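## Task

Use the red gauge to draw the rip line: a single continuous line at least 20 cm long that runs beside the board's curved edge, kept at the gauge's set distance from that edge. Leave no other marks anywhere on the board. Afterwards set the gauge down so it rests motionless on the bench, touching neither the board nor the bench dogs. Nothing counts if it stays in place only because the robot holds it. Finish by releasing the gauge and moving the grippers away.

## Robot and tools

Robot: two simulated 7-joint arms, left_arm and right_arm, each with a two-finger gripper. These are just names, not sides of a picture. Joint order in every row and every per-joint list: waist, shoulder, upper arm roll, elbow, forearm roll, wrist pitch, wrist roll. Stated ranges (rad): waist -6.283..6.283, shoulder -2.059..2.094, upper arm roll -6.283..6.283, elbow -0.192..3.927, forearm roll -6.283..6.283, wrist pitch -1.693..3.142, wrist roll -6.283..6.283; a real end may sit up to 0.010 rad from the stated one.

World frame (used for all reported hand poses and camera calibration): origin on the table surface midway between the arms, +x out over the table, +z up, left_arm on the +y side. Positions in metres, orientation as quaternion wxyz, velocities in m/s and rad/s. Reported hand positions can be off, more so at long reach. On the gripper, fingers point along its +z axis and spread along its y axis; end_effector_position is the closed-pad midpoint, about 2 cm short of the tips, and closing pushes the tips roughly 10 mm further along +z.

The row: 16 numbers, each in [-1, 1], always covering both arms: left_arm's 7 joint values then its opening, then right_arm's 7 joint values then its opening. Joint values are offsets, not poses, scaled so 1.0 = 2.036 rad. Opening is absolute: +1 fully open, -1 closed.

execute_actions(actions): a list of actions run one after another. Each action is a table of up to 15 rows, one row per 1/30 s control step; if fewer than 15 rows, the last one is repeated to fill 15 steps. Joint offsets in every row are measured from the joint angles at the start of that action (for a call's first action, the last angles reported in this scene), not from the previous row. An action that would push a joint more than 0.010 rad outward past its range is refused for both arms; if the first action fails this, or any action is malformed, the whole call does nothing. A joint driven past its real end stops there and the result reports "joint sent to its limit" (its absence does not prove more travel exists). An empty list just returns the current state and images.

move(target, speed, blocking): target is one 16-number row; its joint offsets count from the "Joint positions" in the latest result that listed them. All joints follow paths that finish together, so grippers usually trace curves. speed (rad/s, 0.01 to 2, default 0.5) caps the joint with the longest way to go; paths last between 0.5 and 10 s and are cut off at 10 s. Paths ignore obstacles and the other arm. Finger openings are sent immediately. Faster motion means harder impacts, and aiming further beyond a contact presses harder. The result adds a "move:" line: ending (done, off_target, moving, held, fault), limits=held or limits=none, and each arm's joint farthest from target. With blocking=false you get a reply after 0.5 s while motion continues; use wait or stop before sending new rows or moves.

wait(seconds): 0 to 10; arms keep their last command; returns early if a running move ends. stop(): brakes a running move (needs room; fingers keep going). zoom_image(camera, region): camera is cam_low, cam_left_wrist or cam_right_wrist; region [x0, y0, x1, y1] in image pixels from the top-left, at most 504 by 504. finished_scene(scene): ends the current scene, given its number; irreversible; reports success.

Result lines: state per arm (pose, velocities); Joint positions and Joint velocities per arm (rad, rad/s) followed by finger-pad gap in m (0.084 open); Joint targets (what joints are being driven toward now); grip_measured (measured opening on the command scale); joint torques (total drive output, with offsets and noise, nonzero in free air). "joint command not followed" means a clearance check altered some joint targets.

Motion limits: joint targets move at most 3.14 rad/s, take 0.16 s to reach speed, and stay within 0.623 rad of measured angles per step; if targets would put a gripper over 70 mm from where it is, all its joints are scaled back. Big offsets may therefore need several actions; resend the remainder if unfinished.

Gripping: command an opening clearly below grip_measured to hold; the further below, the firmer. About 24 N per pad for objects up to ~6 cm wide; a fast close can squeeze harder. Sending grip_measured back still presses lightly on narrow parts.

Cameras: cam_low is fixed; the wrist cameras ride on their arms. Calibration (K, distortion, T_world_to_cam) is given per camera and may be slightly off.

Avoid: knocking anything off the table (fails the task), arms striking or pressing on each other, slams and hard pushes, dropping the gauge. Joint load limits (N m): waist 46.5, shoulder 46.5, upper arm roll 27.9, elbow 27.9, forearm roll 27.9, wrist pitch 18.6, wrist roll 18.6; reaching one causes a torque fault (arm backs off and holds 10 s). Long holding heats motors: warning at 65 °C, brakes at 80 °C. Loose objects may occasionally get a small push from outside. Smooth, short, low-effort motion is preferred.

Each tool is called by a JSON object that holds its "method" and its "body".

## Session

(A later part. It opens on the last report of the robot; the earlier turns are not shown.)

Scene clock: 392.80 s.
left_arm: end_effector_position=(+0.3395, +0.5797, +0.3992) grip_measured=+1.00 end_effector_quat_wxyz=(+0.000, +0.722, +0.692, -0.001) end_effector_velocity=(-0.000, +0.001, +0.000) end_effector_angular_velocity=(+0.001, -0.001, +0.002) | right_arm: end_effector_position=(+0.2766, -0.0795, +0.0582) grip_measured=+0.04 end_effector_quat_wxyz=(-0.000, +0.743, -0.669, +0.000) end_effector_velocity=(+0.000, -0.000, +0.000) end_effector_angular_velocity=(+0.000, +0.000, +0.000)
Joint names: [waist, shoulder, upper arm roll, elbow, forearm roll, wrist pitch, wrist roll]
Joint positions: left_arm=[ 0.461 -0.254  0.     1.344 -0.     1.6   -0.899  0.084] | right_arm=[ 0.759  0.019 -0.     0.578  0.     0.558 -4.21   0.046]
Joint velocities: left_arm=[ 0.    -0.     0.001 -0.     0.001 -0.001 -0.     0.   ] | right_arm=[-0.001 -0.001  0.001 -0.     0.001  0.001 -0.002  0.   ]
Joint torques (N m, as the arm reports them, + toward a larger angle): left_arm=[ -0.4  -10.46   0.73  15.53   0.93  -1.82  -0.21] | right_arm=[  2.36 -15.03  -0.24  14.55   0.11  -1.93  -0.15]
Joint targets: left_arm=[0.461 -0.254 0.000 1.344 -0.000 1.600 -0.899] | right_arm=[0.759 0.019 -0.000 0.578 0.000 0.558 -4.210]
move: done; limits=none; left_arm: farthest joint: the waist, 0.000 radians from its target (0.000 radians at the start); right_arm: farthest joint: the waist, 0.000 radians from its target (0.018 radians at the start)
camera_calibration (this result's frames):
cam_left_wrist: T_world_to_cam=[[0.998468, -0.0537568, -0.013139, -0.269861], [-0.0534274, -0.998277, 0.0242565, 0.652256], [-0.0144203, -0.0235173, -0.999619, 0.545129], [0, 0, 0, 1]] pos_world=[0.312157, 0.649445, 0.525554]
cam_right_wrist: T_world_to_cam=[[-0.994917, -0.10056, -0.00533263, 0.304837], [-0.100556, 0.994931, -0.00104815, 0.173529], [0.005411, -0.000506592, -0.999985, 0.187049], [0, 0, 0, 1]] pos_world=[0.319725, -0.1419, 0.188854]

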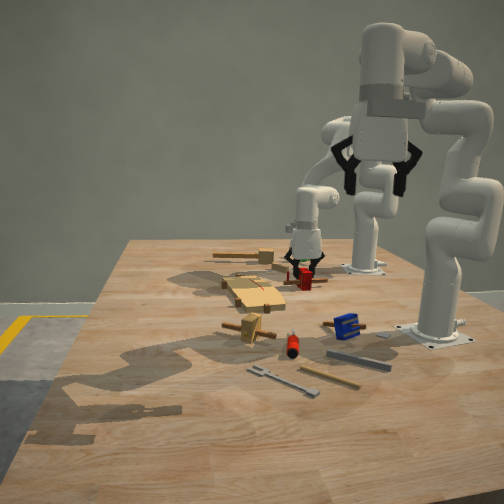

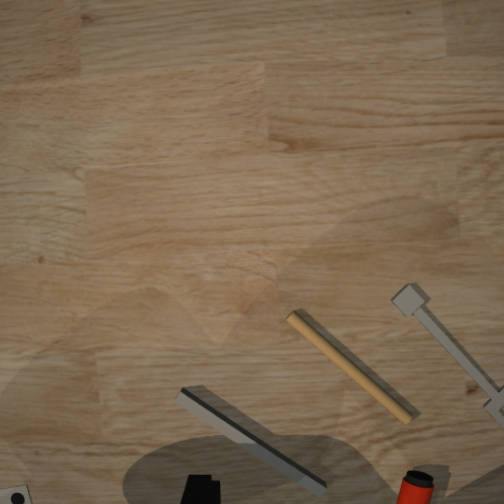

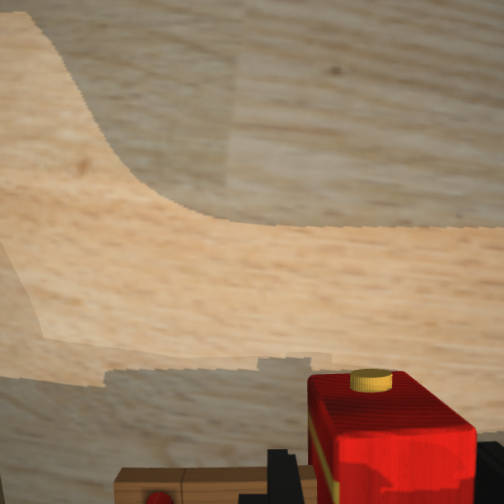

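{"method": "move", "body": {"target": [0,0,0,0,0,0,0,1,0,0.0097,0,-0.0021,0,-0.0118,0,0.05], "speed": 0.04}}

{"method": "move", "body": {"target": [0,0,0,0,0,0,0,1,0,0,0,0,0,0,0,-0.2]}}

{"method": "move", "body": {"target": [0,0,0,0,0,0,0,1,0,0,0,0,0,0,0,-1]}}

{"method": "move", "body": {"target": [0,0,0,0,0,0,0,1,0,-0.039,0,0.0085,0,0.0475,0,-1], "speed": 0.1}}

Scene clock: 398.37 s.
left_arm: end_effector_position=(+0.3395, +0.5797, +0.3992) grip_measured=+1.00 end_effector_quat_wxyz=(+0.000, +0.722, +0.692, -0.001) end_effector_velocity=(-0.000, -0.000, +0.001) end_effector_angular_velocity=(+0.001, -0.000, -0.000) | right_arm: end_effector_position=(+0.2763, -0.0797, +0.0512) grip_measured=+0.04 end_effector_quat_wxyz=(-0.000, +0.743, -0.669, +0.000) end_effector_velocity=(-0.000, +0.000, -0.001) end_effector_angular_velocity=(+0.000, -0.000, +0.000)
Joint names: [waist, shoulder, upper arm roll, elbow, forearm roll, wrist pitch, wrist roll]
Joint positions: left_arm=[ 0.461 -0.254  0.     1.344 -0.     1.6   -0.899  0.084] | right_arm=[ 0.759  0.039 -0.     0.573  0.     0.534 -4.21   0.046]
Joint velocities: left_arm=[ 0.001 -0.002 -0.001 -0.     0.001  0.001  0.     0.   ] | right_arm=[ 0.001  0.001  0.    -0.001  0.    -0.002  0.    -0.   ]
Joint torques (N m, as the arm reports them, + toward a larger angle): left_arm=[ -0.24 -10.16   0.43  16.03   0.94  -1.77  -0.14] | right_arm=[  2.5  -15.26  -0.32  14.24   0.21  -1.92  -0.19]
Joint targets: left_arm=[0.461 -0.254 0.000 1.344 -0.000 1.600 -0.899] | right_arm=[0.759 0.039 -0.000 0.573 0.000 0.534 -4.210]
move: done; limits=none; left_arm: farthest joint: the waist, 0.000 radians from its target (0.000 radians at the start); right_arm: farthest joint: the waist, 0.000 radians from its target (0.000 radians at the start)
camera_calibration (this result's frames):
cam_left_wrist: T_world_to_cam=[[0.998468, -0.0537569, -0.0131388, -0.269861], [-0.0534274, -0.998277, 0.0242565, 0.652256], [-0.0144202, -0.0235173, -0.999619, 0.545129], [0, 0, 0, 1]] pos_world=[0.312157, 0.649445, 0.525554]
cam_right_wrist: T_world_to_cam=[[-0.994917, -0.100555, -0.00540274, 0.304563], [-0.100551, 0.994931, -0.00101658, 0.173655], [0.00547758, -0.000468162, -0.999985, 0.180024], [0, 0, 0, 1]] pos_world=[0.31949, -0.142066, 0.181843]

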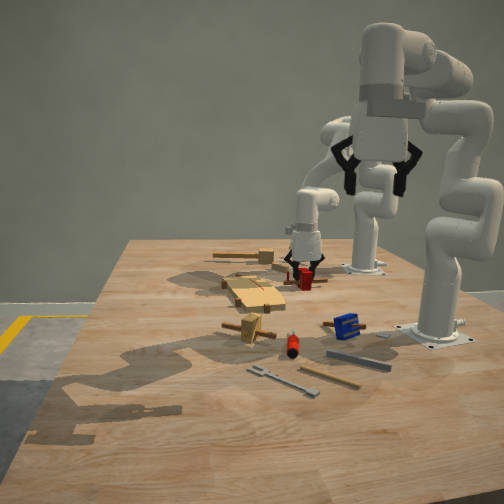

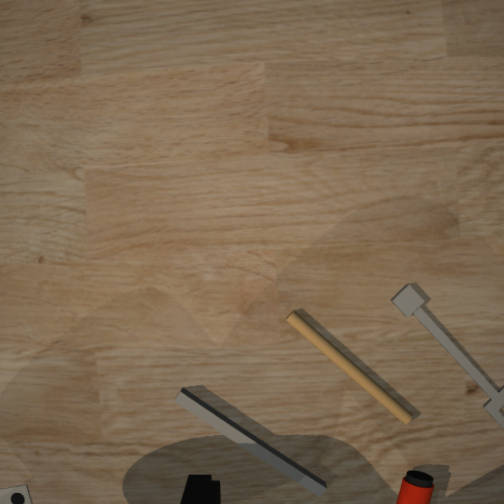

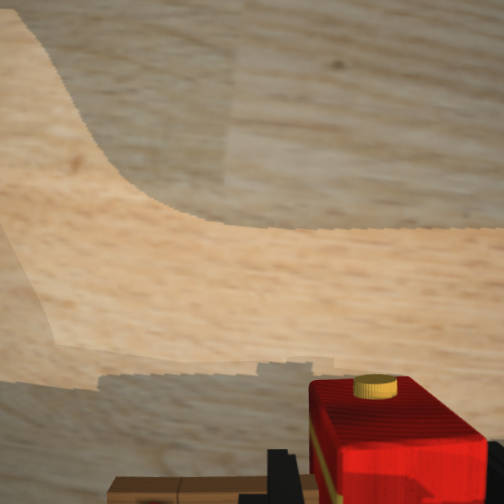

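Scene clock: 398.87 s.
left_arm: end_effector_position=(+0.3395, +0.5797, +0.3992) grip_measured=+1.00 end_effector_quat_wxyz=(+0.000, +0.722, +0.692, -0.001) end_effector_velocity=(-0.000, +0.000, +0.000) end_effector_angular_velocity=(+0.001, +0.000, +0.000) | right_arm: end_effector_position=(+0.2767, -0.0795, +0.0515) grip_measured=-0.21 end_effector_quat_wxyz=(-0.001, +0.743, -0.669, +0.000) end_effector_velocity=(-0.000, +0.000, +0.000) end_effector_angular_velocity=(-0.000, +0.000, +0.001)
Joint names: [waist, shoulder, upper arm roll, elbow, forearm roll, wrist pitch, wrist roll]
Joint positions: left_arm=[ 0.461 -0.254  0.     1.344 -0.     1.6   -0.899  0.084] | right_arm=[ 0.759  0.038 -0.     0.574  0.     0.534 -4.21   0.035]
Joint velocities: left_arm=[-0.     0.     0.     0.001  0.001  0.001 -0.     0.   ] | right_arm=[ 0.001 -0.001  0.    -0.    -0.     0.     0.    -0.   ]
Joint torques (N m, as the arm reports them, + toward a larger angle): left_arm=[-0.08 -9.81  0.8  15.7   1.06 -1.83 -0.12] | right_arm=[  2.77 -14.24  -0.12  12.97   0.27  -1.26  -0.19]
Joint targets: left_arm=[0.461 -0.254 0.000 1.344 -0.000 1.600 -0.899] | right_arm=[0.759 0.039 -0.000 0.573 0.000 0.534 -4.210]
move: done; limits=none; left_arm: farthest joint: the waist, 0.000 radians from its target (0.000 radians at the start); right_arm: farthest joint: the shoulder, 0.001 radians from its target (0.000 radians at the start)
camera_calibration (this result's frames):
cam_left_wrist: T_world_to_cam=[[0.998468, -0.053757, -0.0131389, -0.269861], [-0.0534275, -0.998277, 0.0242566, 0.652256], [-0.0144202, -0.0235174, -0.999619, 0.545129], [0, 0, 0, 1]] pos_world=[0.312157, 0.649445, 0.525554]
cam_right_wrist: T_world_to_cam=[[-0.994924, -0.100429, -0.0063564, 0.304996], [-0.100427, 0.994944, -0.000502504, 0.173453], [0.00637473, 0.000138404, -0.99998, 0.180115], [0, 0, 0, 1]] pos_world=[0.319719, -0.141971, 0.182138]

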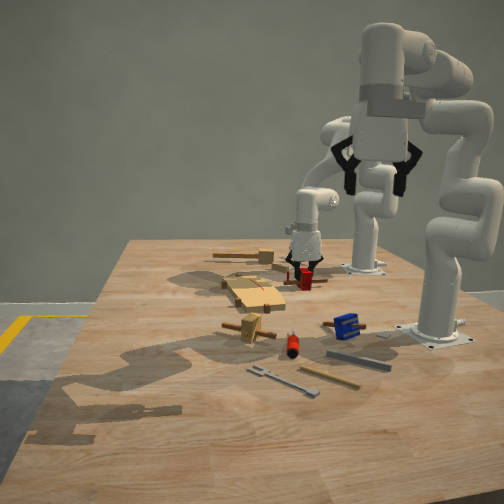

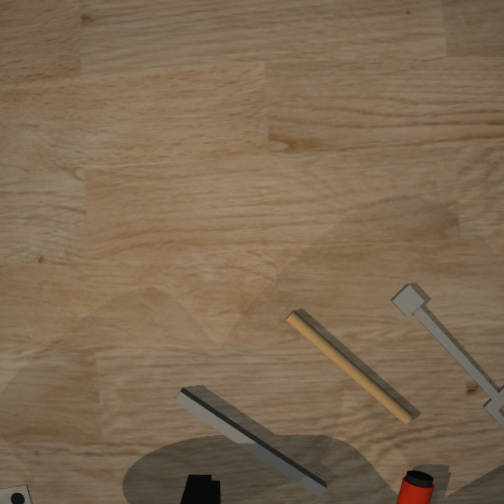

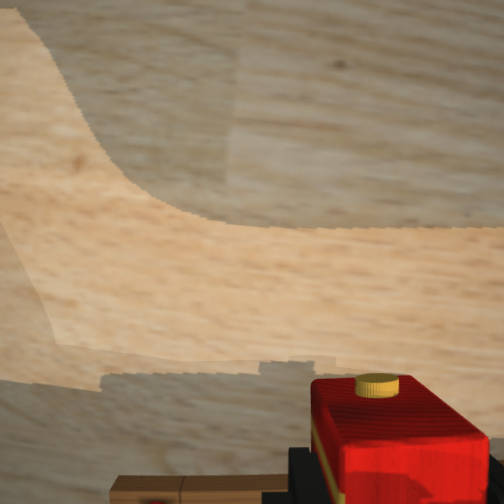

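Scene clock: 399.37 s.
left_arm: end_effector_position=(+0.3395, +0.5797, +0.3992) grip_measured=+1.00 end_effector_quat_wxyz=(+0.000, +0.722, +0.692, -0.001) end_effector_velocity=(+0.001, -0.001, +0.000) end_effector_angular_velocity=(+0.000, +0.000, -0.001) | right_arm: end_effector_position=(+0.2767, -0.0794, +0.0516) grip_measured=-0.28 end_effector_quat_wxyz=(-0.001, +0.743, -0.669, +0.000) end_effector_velocity=(-0.000, -0.000, -0.000) end_effector_angular_velocity=(-0.000, +0.001, +0.000)
Joint names: [waist, shoulder, upper arm roll, elbow, forearm roll, wrist pitch, wrist roll]
Joint positions: left_arm=[ 0.461 -0.254  0.     1.344 -0.     1.6   -0.899  0.084] | right_arm=[ 0.759  0.038 -0.     0.574  0.     0.534 -4.21   0.032]
Joint velocities: left_arm=[-0.001  0.    -0.001  0.    -0.    -0.    -0.001 -0.   ] | right_arm=[ 0.     0.001 -0.    -0.    -0.    -0.    -0.     0.   ]
Joint torques (N m, as the arm reports them, + toward a larger angle): left_arm=[  0.28 -10.25   0.61  15.75   1.    -1.75  -0.19] | right_arm=[  2.43 -13.59  -0.32  12.89   0.17  -1.38  -0.19]
Joint targets: left_arm=[0.461 -0.254 0.000 1.344 -0.000 1.600 -0.899] | right_arm=[0.759 0.038 -0.000 0.574 0.000 0.534 -4.210]
move: done; limits=none; left_arm: farthest joint: the waist, 0.000 radians from its target (0.000 radians at the start); right_arm: farthest joint: the waist, 0.000 radians from its target (0.000 radians at the start)
camera_calibration (this result's frames):
cam_left_wrist: T_world_to_cam=[[0.998468, -0.053757, -0.0131389, -0.269861], [-0.0534275, -0.998277, 0.0242567, 0.652256], [-0.0144203, -0.0235176, -0.999619, 0.545129], [0, 0, 0, 1]] pos_world=[0.312157, 0.649445, 0.525554]
cam_right_wrist: T_world_to_cam=[[-0.994913, -0.100527, -0.00653431, 0.305036], [-0.100526, 0.994934, -0.00039549, 0.173404], [0.00654097, 0.00026339, -0.999979, 0.180162], [0, 0, 0, 1]] pos_world=[0.319738, -0.141909, 0.18222]

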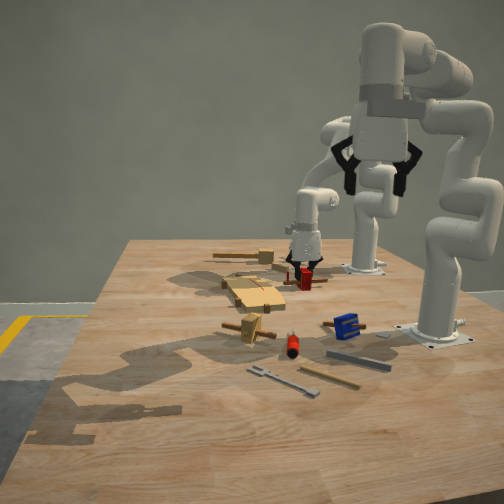

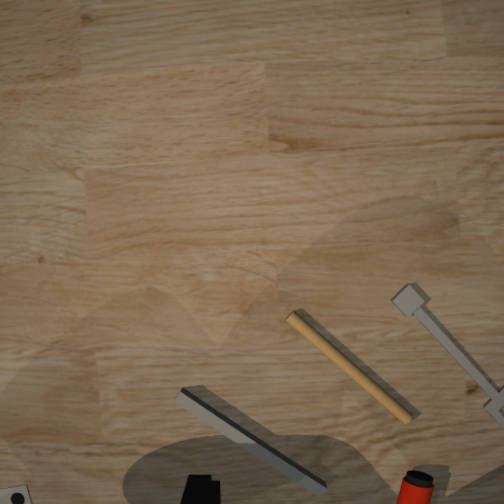

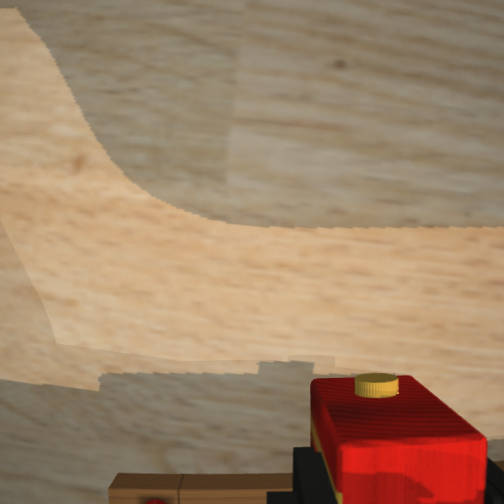

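Scene clock: 400.70 s.
left_arm: end_effector_position=(+0.3395, +0.5797, +0.3992) grip_measured=+1.00 end_effector_quat_wxyz=(+0.000, +0.722, +0.692, -0.001) end_effector_velocity=(+0.000, -0.000, +0.000) end_effector_angular_velocity=(+0.002, -0.000, -0.002) | right_arm: end_effector_position=(+0.2768, -0.0793, +0.0801) grip_measured=-0.28 end_effector_quat_wxyz=(-0.001, +0.743, -0.669, +0.000) end_effector_velocity=(-0.000, -0.001, +0.000) end_effector_angular_velocity=(+0.000, +0.000, -0.002)
Joint names: [waist, shoulder, upper arm roll, elbow, forearm roll, wrist pitch, wrist roll]
Joint positions: left_arm=[ 0.461 -0.254  0.     1.344 -0.     1.6   -0.899  0.084] | right_arm=[ 0.759 -0.041 -0.     0.591  0.     0.63  -4.21   0.032]
Joint velocities: left_arm=[-0.002 -0.001 -0.    -0.     0.001  0.     0.    -0.   ] | right_arm=[-0.001 -0.002 -0.    -0.001  0.001  0.001 -0.    -0.   ]
Joint torques (N m, as the arm reports them, + toward a larger angle): left_arm=[ -0.04 -10.44   0.55  15.81   0.9   -1.68  -0.03] | right_arm=[  2.59 -14.84  -0.33  15.64   0.01  -2.03  -0.21]
Joint targets: left_arm=[0.461 -0.254 0.000 1.344 -0.000 1.600 -0.899] | right_arm=[0.759 -0.041 -0.000 0.591 0.000 0.630 -4.210]
move: done; limits=none; left_arm: farthest joint: the waist, 0.000 radians from its target (0.000 radians at the start); right_arm: farthest joint: the waist, 0.000 radians from its target (0.000 radians at the start)
camera_calibration (this result's frames):
cam_left_wrist: T_world_to_cam=[[0.998468, -0.0537571, -0.0131388, -0.269861], [-0.0534277, -0.998277, 0.0242565, 0.652256], [-0.0144201, -0.0235174, -0.999619, 0.545129], [0, 0, 0, 1]] pos_world=[0.312157, 0.649445, 0.525554]
cam_right_wrist: T_world_to_cam=[[-0.994913, -0.100544, -0.00625801, 0.305302], [-0.100543, 0.994933, -0.000518827, 0.173362], [0.00627847, 0.000113012, -0.99998, 0.208723], [0, 0, 0, 1]] pos_world=[0.319868, -0.141811, 0.21072]

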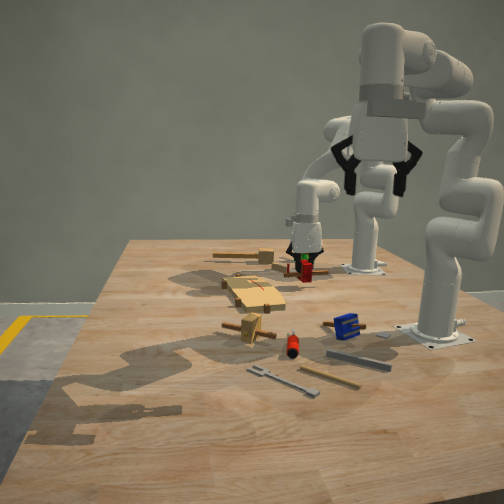

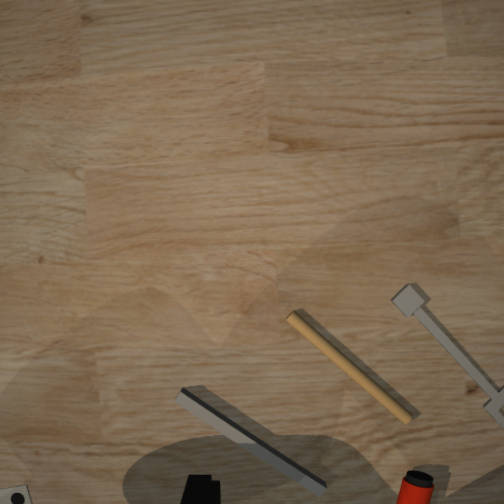

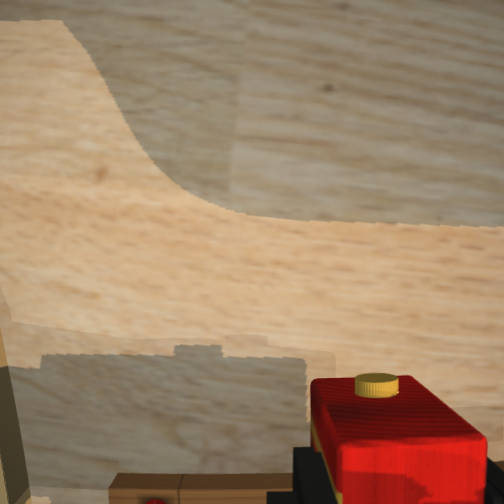

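{"method": "move", "body": {"target": [0,0,0,0,0,0,0,1,-0.0152,0.1493,0,0.1847,0,0.0363,-0.0385,-1], "speed": 0.2}}

{"method": "move", "body": {"target": [0,0,0,0,0,0,0,1,0,0.0105,0,-0.0021,0,-0.0126,0,-1], "speed": 0.04}}

Scene clock: 409.33 s.
left_arm: end_effector_position=(+0.3395, +0.5797, +0.3992) grip_measured=+1.00 end_effector_quat_wxyz=(+0.000, +0.722, +0.692, -0.001) end_effector_velocity=(-0.001, +0.000, -0.000) end_effector_angular_velocity=(+0.000, +0.001, +0.002) | right_arm: end_effector_position=(+0.3688, -0.0337, +0.0740) grip_measured=-0.28 end_effector_quat_wxyz=(-0.000, +0.759, -0.651, -0.000) end_effector_velocity=(+0.001, +0.000, -0.000) end_effector_angular_velocity=(+0.001, -0.001, +0.000)
Joint names: [waist, shoulder, upper arm roll, elbow, forearm roll, wrist pitch, wrist roll]
Joint positions: left_arm=[ 0.461 -0.254  0.     1.344 -0.     1.6   -0.899  0.084] | right_arm=[ 0.728  0.263 -0.     0.967  0.     0.704 -4.288  0.032]
Joint velocities: left_arm=[ 0.    -0.     0.001 -0.     0.001  0.    -0.001 -0.   ] | right_arm=[ 0.     0.002 -0.     0.002 -0.    -0.001 -0.    -0.   ]
Joint torques (N m, as the arm reports them, + toward a larger angle): left_arm=[ -0.32 -10.33   0.71  15.61   1.12  -1.77   0.07] | right_arm=[  2.39 -21.04  -0.52  16.33   0.18  -2.    -0.2 ]
Joint targets: left_arm=[0.461 -0.254 0.000 1.344 -0.000 1.600 -0.899] | right_arm=[0.728 0.263 -0.000 0.967 0.000 0.704 -4.288]
move: done; limits=none; left_arm: farthest joint: the waist, 0.000 radians from its target (0.000 radians at the start); right_arm: farthest joint: the waist, 0.000 radians from its target (0.031 radians at the start)
camera_calibration (this result's frames):
cam_left_wrist: T_world_to_cam=[[0.998468, -0.053757, -0.0131388, -0.269861], [-0.0534276, -0.998277, 0.0242566, 0.652256], [-0.0144202, -0.0235175, -0.999619, 0.545129], [0, 0, 0, 1]] pos_world=[0.312157, 0.649445, 0.525554]
cam_right_wrist: T_world_to_cam=[[-0.989027, -0.14766, -0.00470138, 0.397445], [-0.147655, 0.989038, -0.00144188, 0.154432], [0.00486275, -0.000731872, -0.999988, 0.202595], [0, 0, 0, 1]] pos_world=[0.414901, -0.0939039, 0.204684]

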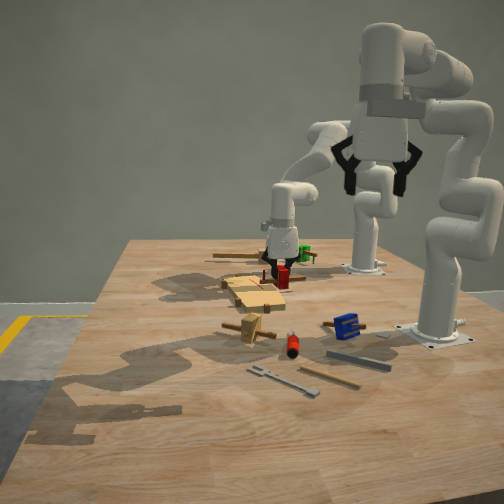

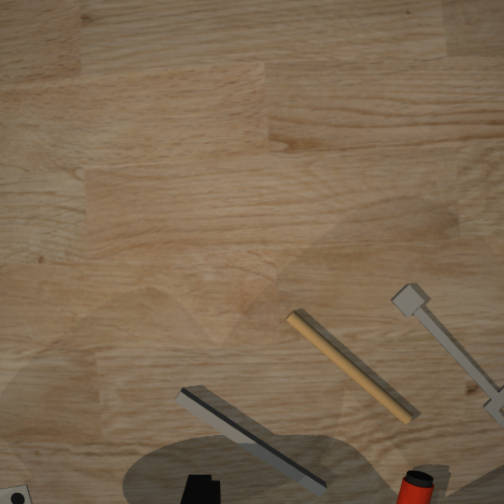

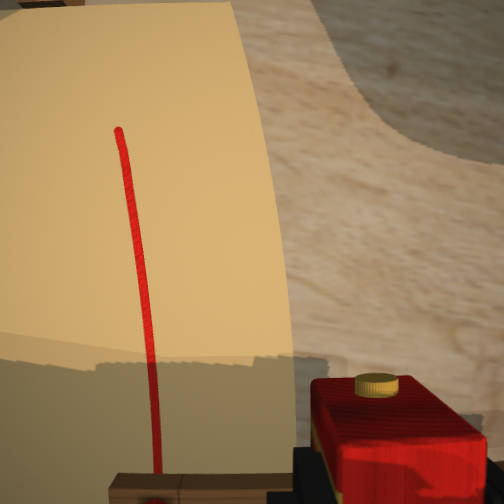

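Scene clock: 410.27 s.
left_arm: end_effector_position=(+0.3395, +0.5797, +0.3992) grip_measured=+1.00 end_effector_quat_wxyz=(+0.000, +0.722, +0.692, -0.001) end_effector_velocity=(-0.000, +0.000, +0.001) end_effector_angular_velocity=(+0.001, -0.001, +0.001) | right_arm: end_effector_position=(+0.3690, -0.0335, +0.0642) grip_measured=-0.28 end_effector_quat_wxyz=(-0.000, +0.759, -0.651, +0.000) end_effector_velocity=(+0.001, +0.001, +0.000) end_effector_angular_velocity=(+0.001, -0.002, +0.001)
Joint names: [waist, shoulder, upper arm roll, elbow, forearm roll, wrist pitch, wrist roll]
Joint positions: left_arm=[ 0.461 -0.254  0.     1.344 -0.     1.6   -0.899  0.084] | right_arm=[ 0.728  0.284 -0.     0.963  0.     0.679 -4.288  0.032]
Joint velocities: left_arm=[-0.001 -0.001  0.002  0.     0.001 -0.    -0.001  0.   ] | right_arm=[ 0.001  0.001 -0.     0.001 -0.    -0.002 -0.     0.   ]
Joint torques (N m, as the arm reports them, + toward a larger angle): left_arm=[  0.39 -10.32   1.    15.54   0.93  -1.8   -0.36] | right_arm=[  2.67 -21.32  -0.55  16.17   0.18  -2.05  -0.14]
Joint targets: left_arm=[0.461 -0.254 0.000 1.344 -0.000 1.600 -0.899] | right_arm=[0.728 0.284 -0.000 0.963 0.000 0.679 -4.288]
move: done; limits=none; left_arm: farthest joint: the waist, 0.000 radians from its target (0.000 radians at the start); right_arm: farthest joint: the shoulder, 0.001 radians from its target (0.022 radians at the start)
camera_calibration (this result's frames):
cam_left_wrist: T_world_to_cam=[[0.998468, -0.0537567, -0.0131389, -0.269861], [-0.0534272, -0.998277, 0.0242568, 0.652256], [-0.0144202, -0.0235177, -0.999619, 0.545129], [0, 0, 0, 1]] pos_world=[0.312157, 0.649446, 0.525554]
cam_right_wrist: T_world_to_cam=[[-0.989027, -0.147657, -0.00481277, 0.397652], [-0.147652, 0.989038, -0.00139795, 0.154304], [0.00496643, -0.000671998, -0.999987, 0.192746], [0, 0, 0, 1]] pos_world=[0.415115, -0.0937672, 0.194873]

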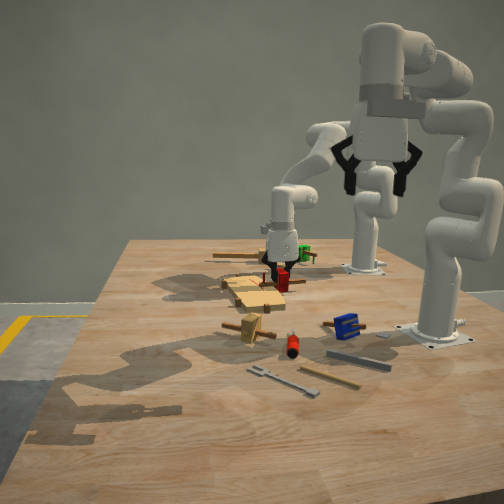

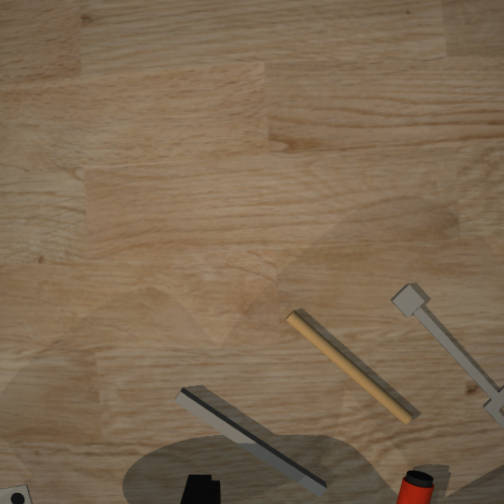

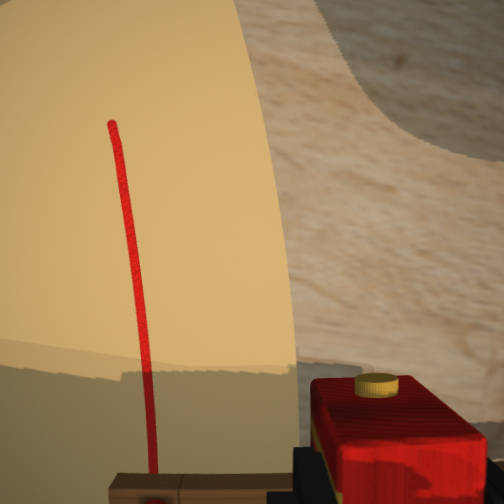

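{"method": "move", "body": {"target": [0,0,0,0,0,0,0,1,0,0.00485,0,0.0073,0,0.00245,0,-1], "speed": 0.015}}

{"method": "wait", "body": {"seconds": 2}}

Scene clock: 413.93 s.
left_arm: end_effector_position=(+0.3395, +0.5797, +0.3992) grip_measured=+1.00 end_effector_quat_wxyz=(+0.000, +0.722, +0.692, -0.001) end_effector_velocity=(+0.000, -0.000, -0.000) end_effector_angular_velocity=(-0.002, +0.000, -0.001) | right_arm: end_effector_position=(+0.3721, -0.0315, +0.0643) grip_measured=-0.28 end_effector_quat_wxyz=(-0.000, +0.759, -0.651, +0.000) end_effector_velocity=(+0.000, +0.001, +0.000) end_effector_angular_velocity=(+0.001, -0.001, -0.000)
Joint names: [waist, shoulder, upper arm roll, elbow, forearm roll, wrist pitch, wrist roll]
Joint positions: left_arm=[ 0.461 -0.254  0.     1.344 -0.     1.6   -0.899  0.084] | right_arm=[ 0.728  0.294 -0.     0.978  0.     0.684 -4.288  0.032]
Joint velocities: left_arm=[-0.001  0.     0.001 -0.    -0.001  0.     0.    -0.   ] | right_arm=[ 0.     0.001 -0.     0.002  0.     0.     0.    -0.   ]
Joint torques (N m, as the arm reports them, + toward a larger angle): left_arm=[ -0.52 -10.4    0.89  15.82   0.87  -1.76  -0.16] | right_arm=[  2.42 -21.5   -0.58  16.21   0.19  -1.88  -0.19]
Joint targets: left_arm=[0.461 -0.254 0.000 1.344 -0.000 1.600 -0.899] | right_arm=[0.728 0.294 -0.000 0.978 0.000 0.684 -4.288]
move: done; limits=none; left_arm: farthest joint: the waist, 0.000 radians from its target (0.000 radians at the start); right_arm: farthest joint: the waist, 0.000 radians from its target (0.000 radians at the start)
camera_calibration (this result's frames):
cam_left_wrist: T_world_to_cam=[[0.998468, -0.0537568, -0.013139, -0.269861], [-0.0534273, -0.998277, 0.024257, 0.652256], [-0.0144203, -0.0235178, -0.999619, 0.545129], [0, 0, 0, 1]] pos_world=[0.312157, 0.649446, 0.525554]
cam_right_wrist: T_world_to_cam=[[-0.989027, -0.147658, -0.00481133, 0.401], [-0.147653, 0.989038, -0.00139962, 0.152778], [0.00496525, -0.000673856, -0.999987, 0.192785], [0, 0, 0, 1]] pos_world=[0.4182, -0.0917626, 0.194926]

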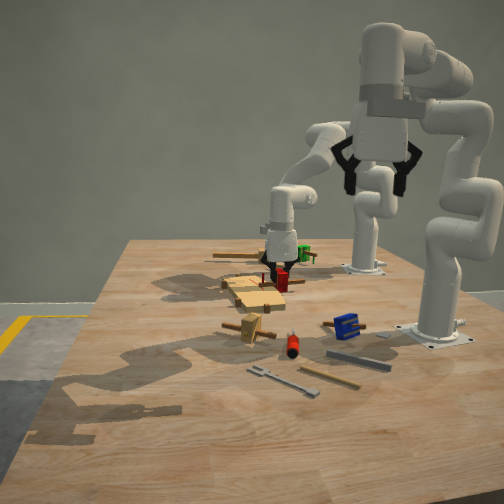

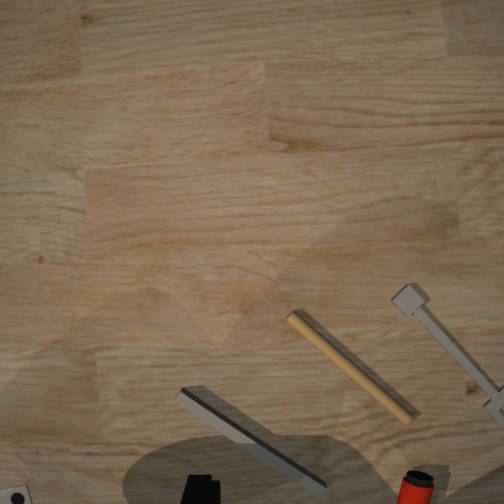

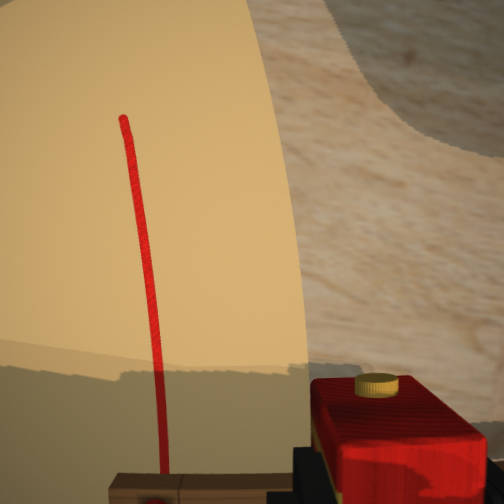

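Scene clock: 415.93 s.
left_arm: end_effector_position=(+0.3395, +0.5797, +0.3992) grip_measured=+1.00 end_effector_quat_wxyz=(+0.000, +0.722, +0.692, -0.001) end_effector_velocity=(+0.000, -0.000, +0.000) end_effector_angular_velocity=(-0.001, -0.000, +0.001) | right_arm: end_effector_position=(+0.3721, -0.0315, +0.0643) grip_measured=-0.28 end_effector_quat_wxyz=(-0.000, +0.759, -0.651, +0.000) end_effector_velocity=(+0.000, -0.001, +0.000) end_effector_angular_velocity=(+0.000, -0.000, -0.002)
Joint names: [waist, shoulder, upper arm roll, elbow, forearm roll, wrist pitch, wrist roll]
Joint positions: left_arm=[ 0.461 -0.254  0.     1.344 -0.     1.6   -0.899  0.084] | right_arm=[ 0.728  0.294 -0.     0.978  0.     0.684 -4.288  0.032]
Joint velocities: left_arm=[-0.    -0.     0.    -0.    -0.001  0.001 -0.001  0.   ] | right_arm=[-0.001 -0.002 -0.    -0.001  0.     0.     0.    -0.   ]
Joint torques (N m, as the arm reports them, + toward a larger angle): left_arm=[ -0.1  -10.16   0.61  15.85   1.04  -1.74  -0.15] | right_arm=[  2.57 -21.55  -0.56  16.02   0.15  -2.02  -0.11]
Joint targets: left_arm=[0.461 -0.254 0.000 1.344 -0.000 1.600 -0.899] | right_arm=[0.728 0.294 -0.000 0.978 0.000 0.684 -4.288]
wait: 2.00 s; at rest by 0.17 s
camera_calibration (this result's frames):
cam_left_wrist: T_world_to_cam=[[0.998468, -0.0537566, -0.0131388, -0.269861], [-0.0534272, -0.998277, 0.0242569, 0.652256], [-0.0144202, -0.0235177, -0.999619, 0.545129], [0, 0, 0, 1]] pos_world=[0.312157, 0.649446, 0.525554]
cam_right_wrist: T_world_to_cam=[[-0.989027, -0.147657, -0.00481335, 0.401027], [-0.147652, 0.989038, -0.00139875, 0.152766], [0.00496712, -0.000672696, -0.999987, 0.192787], [0, 0, 0, 1]] pos_world=[0.418225, -0.0917472, 0.194928]

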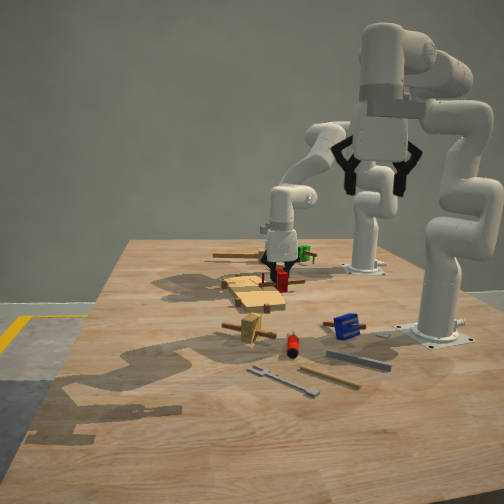

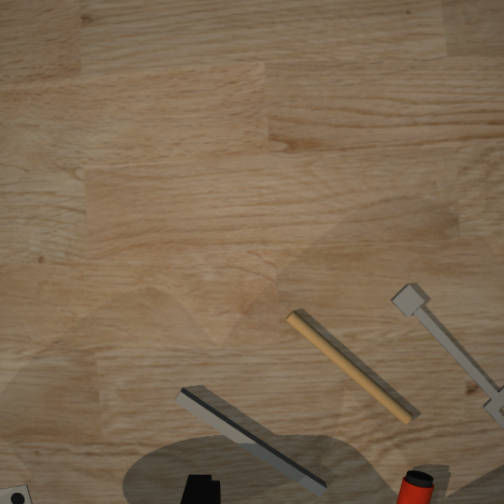

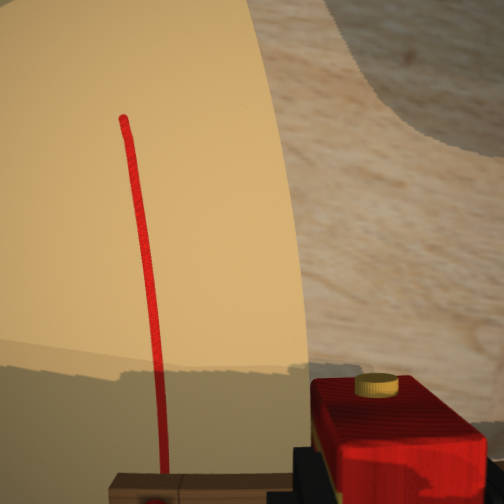

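{"method": "move", "body": {"target": [0,0,0,0,0,0,0,1,0,0.0048,0,-0.0007,0,-0.0055,0,-1], "speed": 0.012}}

{"method": "wait", "body": {"seconds": 2}}

Scene clock: 421.07 s.
left_arm: end_effector_position=(+0.3395, +0.5797, +0.3992) grip_measured=+1.00 end_effector_quat_wxyz=(+0.000, +0.722, +0.692, -0.001) end_effector_velocity=(+0.000, -0.000, +0.000) end_effector_angular_velocity=(+0.001, -0.001, -0.002) | right_arm: end_effector_position=(+0.3722, -0.0314, +0.0599) grip_measured=-0.28 end_effector_quat_wxyz=(-0.000, +0.759, -0.651, +0.000) end_effector_velocity=(+0.001, +0.000, +0.000) end_effector_angular_velocity=(+0.002, -0.002, -0.002)
Joint names: [waist, shoulder, upper arm roll, elbow, forearm roll, wrist pitch, wrist roll]
Joint positions: left_arm=[ 0.461 -0.254  0.     1.344 -0.     1.6   -0.899  0.084] | right_arm=[ 0.728  0.303 -0.     0.976  0.     0.673 -4.288  0.032]
Joint velocities: left_arm=[-0.    -0.    -0.001  0.    -0.001 -0.001  0.001 -0.   ] | right_arm=[-0.001  0.001  0.     0.002  0.001 -0.001  0.     0.   ]
Joint torques (N m, as the arm reports them, + toward a larger angle): left_arm=[ -0.33 -10.37   0.92  15.77   0.98  -1.93  -0.34] | right_arm=[  2.41 -21.55  -0.63  16.02   0.17  -2.03  -0.17]
Joint targets: left_arm=[0.461 -0.254 0.000 1.344 -0.000 1.600 -0.899] | right_arm=[0.728 0.303 -0.000 0.976 0.000 0.672 -4.288]
move: done; limits=none; left_arm: farthest joint: the waist, 0.000 radians from its target (0.000 radians at the start); right_arm: farthest joint: the waist, 0.000 radians from its target (0.000 radians at the start)
camera_calibration (this result's frames):
cam_left_wrist: T_world_to_cam=[[0.998468, -0.0537565, -0.0131387, -0.269861], [-0.0534271, -0.998277, 0.0242567, 0.652256], [-0.0144201, -0.0235176, -0.999619, 0.545129], [0, 0, 0, 1]] pos_world=[0.312157, 0.649446, 0.525554]
cam_right_wrist: T_world_to_cam=[[-0.989027, -0.147658, -0.00477716, 0.401122], [-0.147653, 0.989038, -0.00141785, 0.152707], [0.00493415, -0.00069693, -0.999988, 0.188404], [0, 0, 0, 1]] pos_world=[0.418339, -0.0916732, 0.190535]

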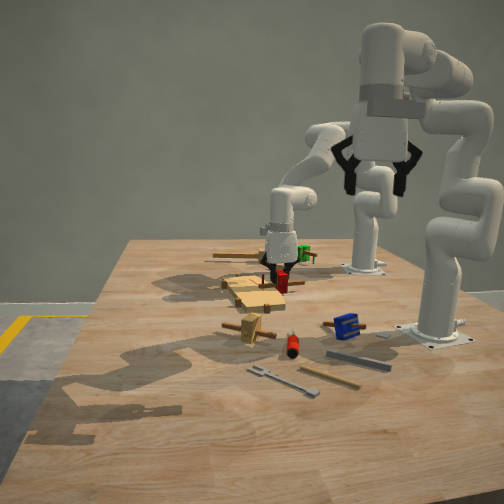

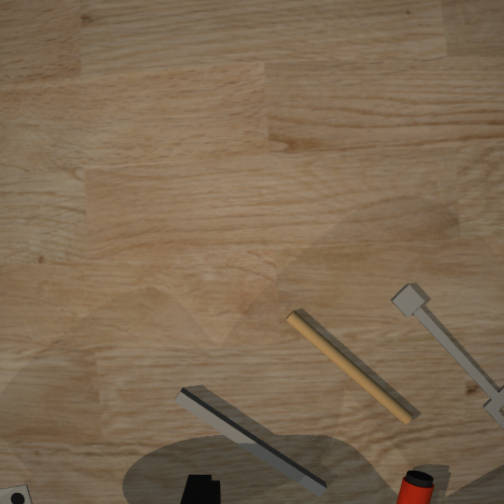

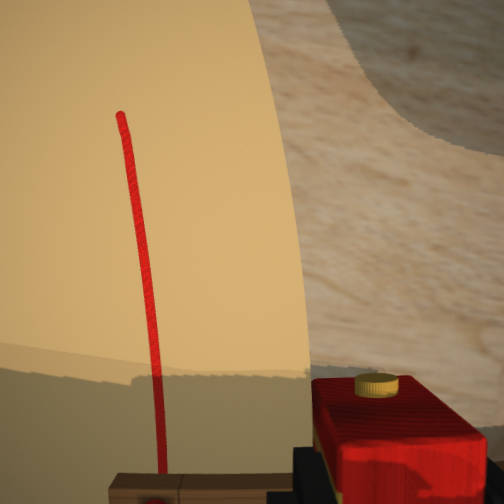

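Scene clock: 423.07 s.
left_arm: end_effector_position=(+0.3395, +0.5797, +0.3992) grip_measured=+1.00 end_effector_quat_wxyz=(+0.000, +0.722, +0.692, -0.001) end_effector_velocity=(+0.000, -0.001, -0.000) end_effector_angular_velocity=(+0.000, +0.000, -0.002) | right_arm: end_effector_position=(+0.3722, -0.0314, +0.0599) grip_measured=-0.28 end_effector_quat_wxyz=(-0.000, +0.759, -0.651, +0.000) end_effector_velocity=(+0.000, -0.000, +0.000) end_effector_angular_velocity=(-0.001, -0.001, +0.001)
Joint names: [waist, shoulder, upper arm roll, elbow, forearm roll, wrist pitch, wrist roll]
Joint positions: left_arm=[ 0.461 -0.254  0.     1.344 -0.     1.6   -0.899  0.084] | right_arm=[ 0.728  0.303 -0.     0.976  0.     0.672 -4.288  0.032]
Joint velocities: left_arm=[ 0.     0.    -0.002 -0.    -0.    -0.     0.     0.   ] | right_arm=[-0.    -0.    -0.    -0.    -0.001 -0.     0.    -0.   ]
Joint torques (N m, as the arm reports them, + toward a larger angle): left_arm=[ -0.13 -10.39   0.79  15.47   1.13  -1.72  -0.15] | right_arm=[  2.49 -21.44  -0.53  16.03   0.04  -2.1   -0.15]
Joint targets: left_arm=[0.461 -0.254 0.000 1.344 -0.000 1.600 -0.899] | right_arm=[0.728 0.303 -0.000 0.976 0.000 0.672 -4.288]
wait: 2.00 s; at rest by 0.17 s
camera_calibration (this result's frames):
cam_left_wrist: T_world_to_cam=[[0.998468, -0.0537566, -0.0131388, -0.269861], [-0.0534272, -0.998277, 0.0242568, 0.652256], [-0.0144201, -0.0235177, -0.999619, 0.545129], [0, 0, 0, 1]] pos_world=[0.312157, 0.649446, 0.525554]
cam_right_wrist: T_world_to_cam=[[-0.989027, -0.147657, -0.00481442, 0.401137], [-0.147652, 0.989038, -0.00140106, 0.152701], [0.00496852, -0.000674825, -0.999987, 0.188372], [0, 0, 0, 1]] pos_world=[0.418346, -0.091669, 0.190514]

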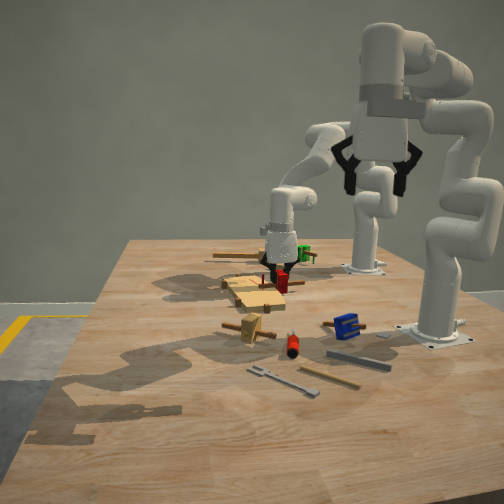

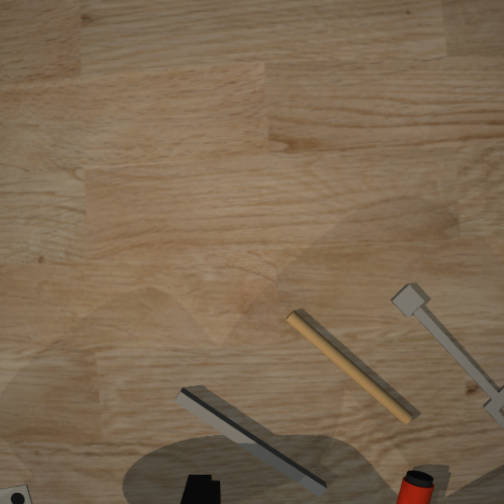

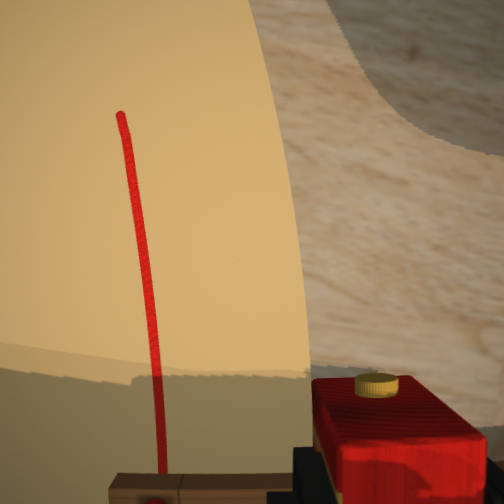

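{"method": "move", "body": {"target": [0,0,0,0,0,0,0,1,0,0.00063,0,-0.00013,0,-0.00076,0,-1], "speed": 0.01}}

{"method": "wait", "body": {"seconds": 2}}

Scene clock: 425.87 s.
left_arm: end_effector_position=(+0.3395, +0.5797, +0.3992) grip_measured=+1.00 end_effector_quat_wxyz=(+0.000, +0.722, +0.692, -0.001) end_effector_velocity=(+0.000, -0.000, -0.000) end_effector_angular_velocity=(-0.001, -0.000, -0.001) | right_arm: end_effector_position=(+0.3723, -0.0314, +0.0594) grip_measured=-0.28 end_effector_quat_wxyz=(-0.000, +0.759, -0.651, +0.000) end_effector_velocity=(+0.000, -0.000, -0.000) end_effector_angular_velocity=(+0.000, -0.000, -0.001)
Joint names: [waist, shoulder, upper arm roll, elbow, forearm roll, wrist pitch, wrist roll]
Joint positions: left_arm=[ 0.461 -0.254  0.     1.344 -0.     1.6   -0.899  0.084] | right_arm=[ 0.728  0.305 -0.     0.976  0.     0.671 -4.288  0.032]
Joint velocities: left_arm=[-0.001  0.    -0.    -0.    -0.001 -0.001  0.     0.   ] | right_arm=[-0.001  0.001  0.    -0.     0.    -0.001  0.    -0.   ]
Joint torques (N m, as the arm reports them, + toward a larger angle): left_arm=[ -0.03 -10.16   0.56  15.65   1.05  -1.68  -0.17] | right_arm=[  2.6  -20.94  -0.41  15.77   0.16  -1.99  -0.18]
Joint targets: left_arm=[0.461 -0.254 0.000 1.344 -0.000 1.600 -0.899] | right_arm=[0.728 0.305 -0.000 0.976 0.000 0.671 -4.288]
move: done; limits=none; left_arm: farthest joint: the waist, 0.000 radians from its target (0.000 radians at the start); right_arm: farthest joint: the waist, 0.000 radians from its target (0.000 radians at the start)
camera_calibration (this result's frames):
cam_left_wrist: T_world_to_cam=[[0.998468, -0.0537566, -0.0131389, -0.269861], [-0.0534271, -0.998277, 0.0242569, 0.652256], [-0.0144202, -0.0235177, -0.999619, 0.545129], [0, 0, 0, 1]] pos_world=[0.312157, 0.649446, 0.525554]
cam_right_wrist: T_world_to_cam=[[-0.989027, -0.147648, -0.00512887, 0.401249], [-0.147644, 0.98904, -0.00125971, 0.152644], [0.00525865, -0.000488643, -0.999986, 0.187834], [0, 0, 0, 1]] pos_world=[0.418395, -0.0916357, 0.190082]

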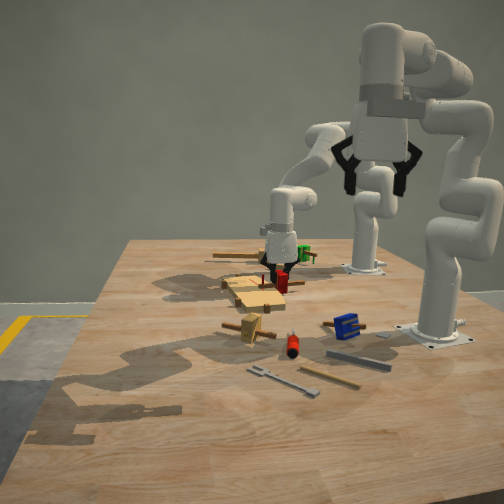

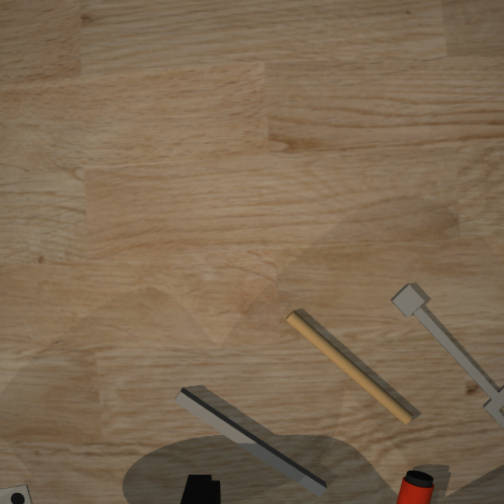

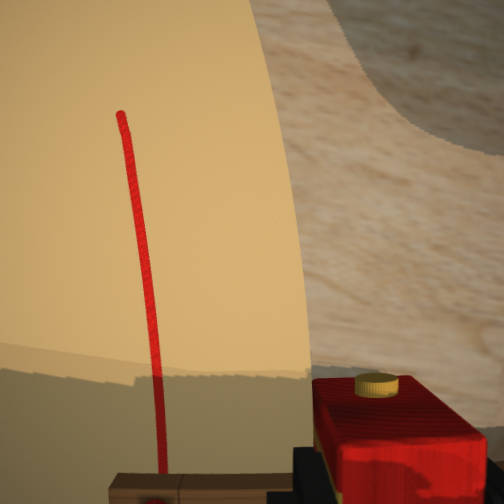

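Scene clock: 427.87 s.
left_arm: end_effector_position=(+0.3395, +0.5797, +0.3992) grip_measured=+1.00 end_effector_quat_wxyz=(+0.000, +0.722, +0.692, -0.001) end_effector_velocity=(-0.000, +0.000, +0.000) end_effector_angular_velocity=(-0.001, -0.002, +0.002) | right_arm: end_effector_position=(+0.3722, -0.0314, +0.0593) grip_measured=-0.28 end_effector_quat_wxyz=(-0.000, +0.759, -0.651, +0.000) end_effector_velocity=(+0.001, +0.000, +0.001) end_effector_angular_velocity=(+0.002, -0.003, -0.001)
Joint names: [waist, shoulder, upper arm roll, elbow, forearm roll, wrist pitch, wrist roll]
Joint positions: left_arm=[ 0.461 -0.254  0.     1.344 -0.     1.6   -0.899  0.084] | right_arm=[ 0.728  0.305 -0.     0.976  0.     0.671 -4.288  0.032]
Joint velocities: left_arm=[ 0.    -0.001  0.001  0.    -0.001  0.    -0.     0.   ] | right_arm=[-0.001 -0.002  0.     0.    -0.    -0.001  0.    -0.   ]
Joint torques (N m, as the arm reports them, + toward a larger angle): left_arm=[ -0.18 -10.33   0.6   15.67   1.07  -1.53  -0.27] | right_arm=[  2.47 -20.22  -0.43  15.17   0.05  -1.95  -0.21]
Joint targets: left_arm=[0.461 -0.254 0.000 1.344 -0.000 1.600 -0.899] | right_arm=[0.728 0.305 -0.000 0.976 0.000 0.671 -4.288]
wait: 2.00 s; at rest by 0.17 s
camera_calibration (this result's frames):
cam_left_wrist: T_world_to_cam=[[0.998468, -0.0537566, -0.0131388, -0.269861], [-0.0534272, -0.998277, 0.0242568, 0.652256], [-0.0144201, -0.0235177, -0.999619, 0.545129], [0, 0, 0, 1]] pos_world=[0.312157, 0.649446, 0.525554]
cam_right_wrist: T_world_to_cam=[[-0.989027, -0.147657, -0.00487439, 0.401156], [-0.147652, 0.989038, -0.00137468, 0.15269], [0.00502394, -0.000639882, -0.999987, 0.187773], [0, 0, 0, 1]] pos_world=[0.418356, -0.0916627, 0.189935]

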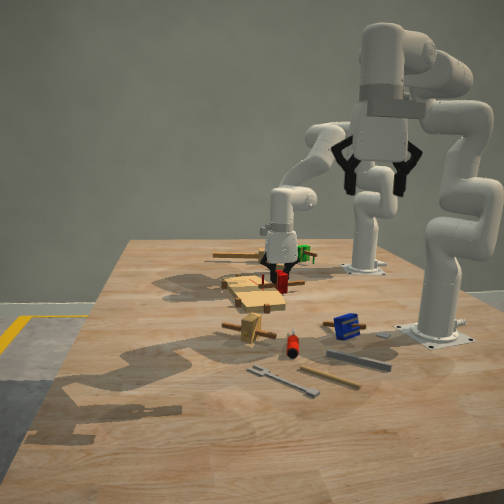

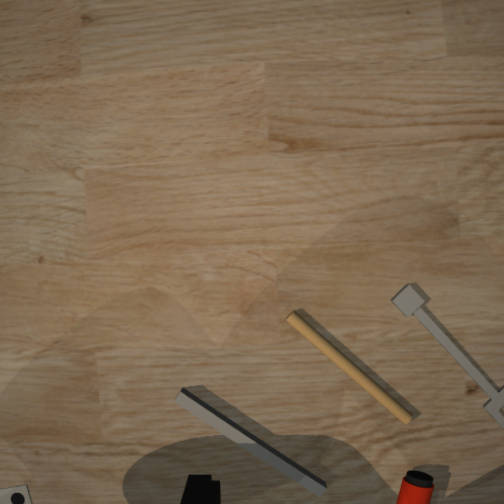

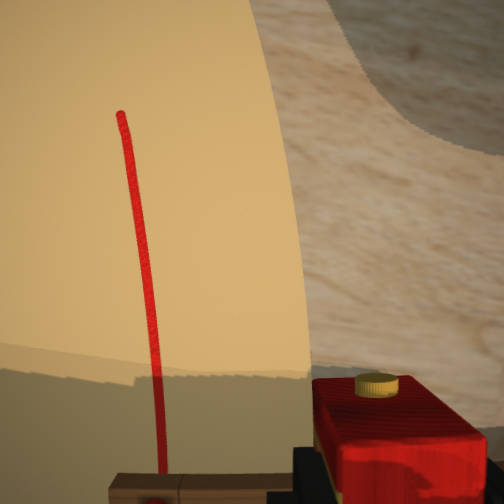

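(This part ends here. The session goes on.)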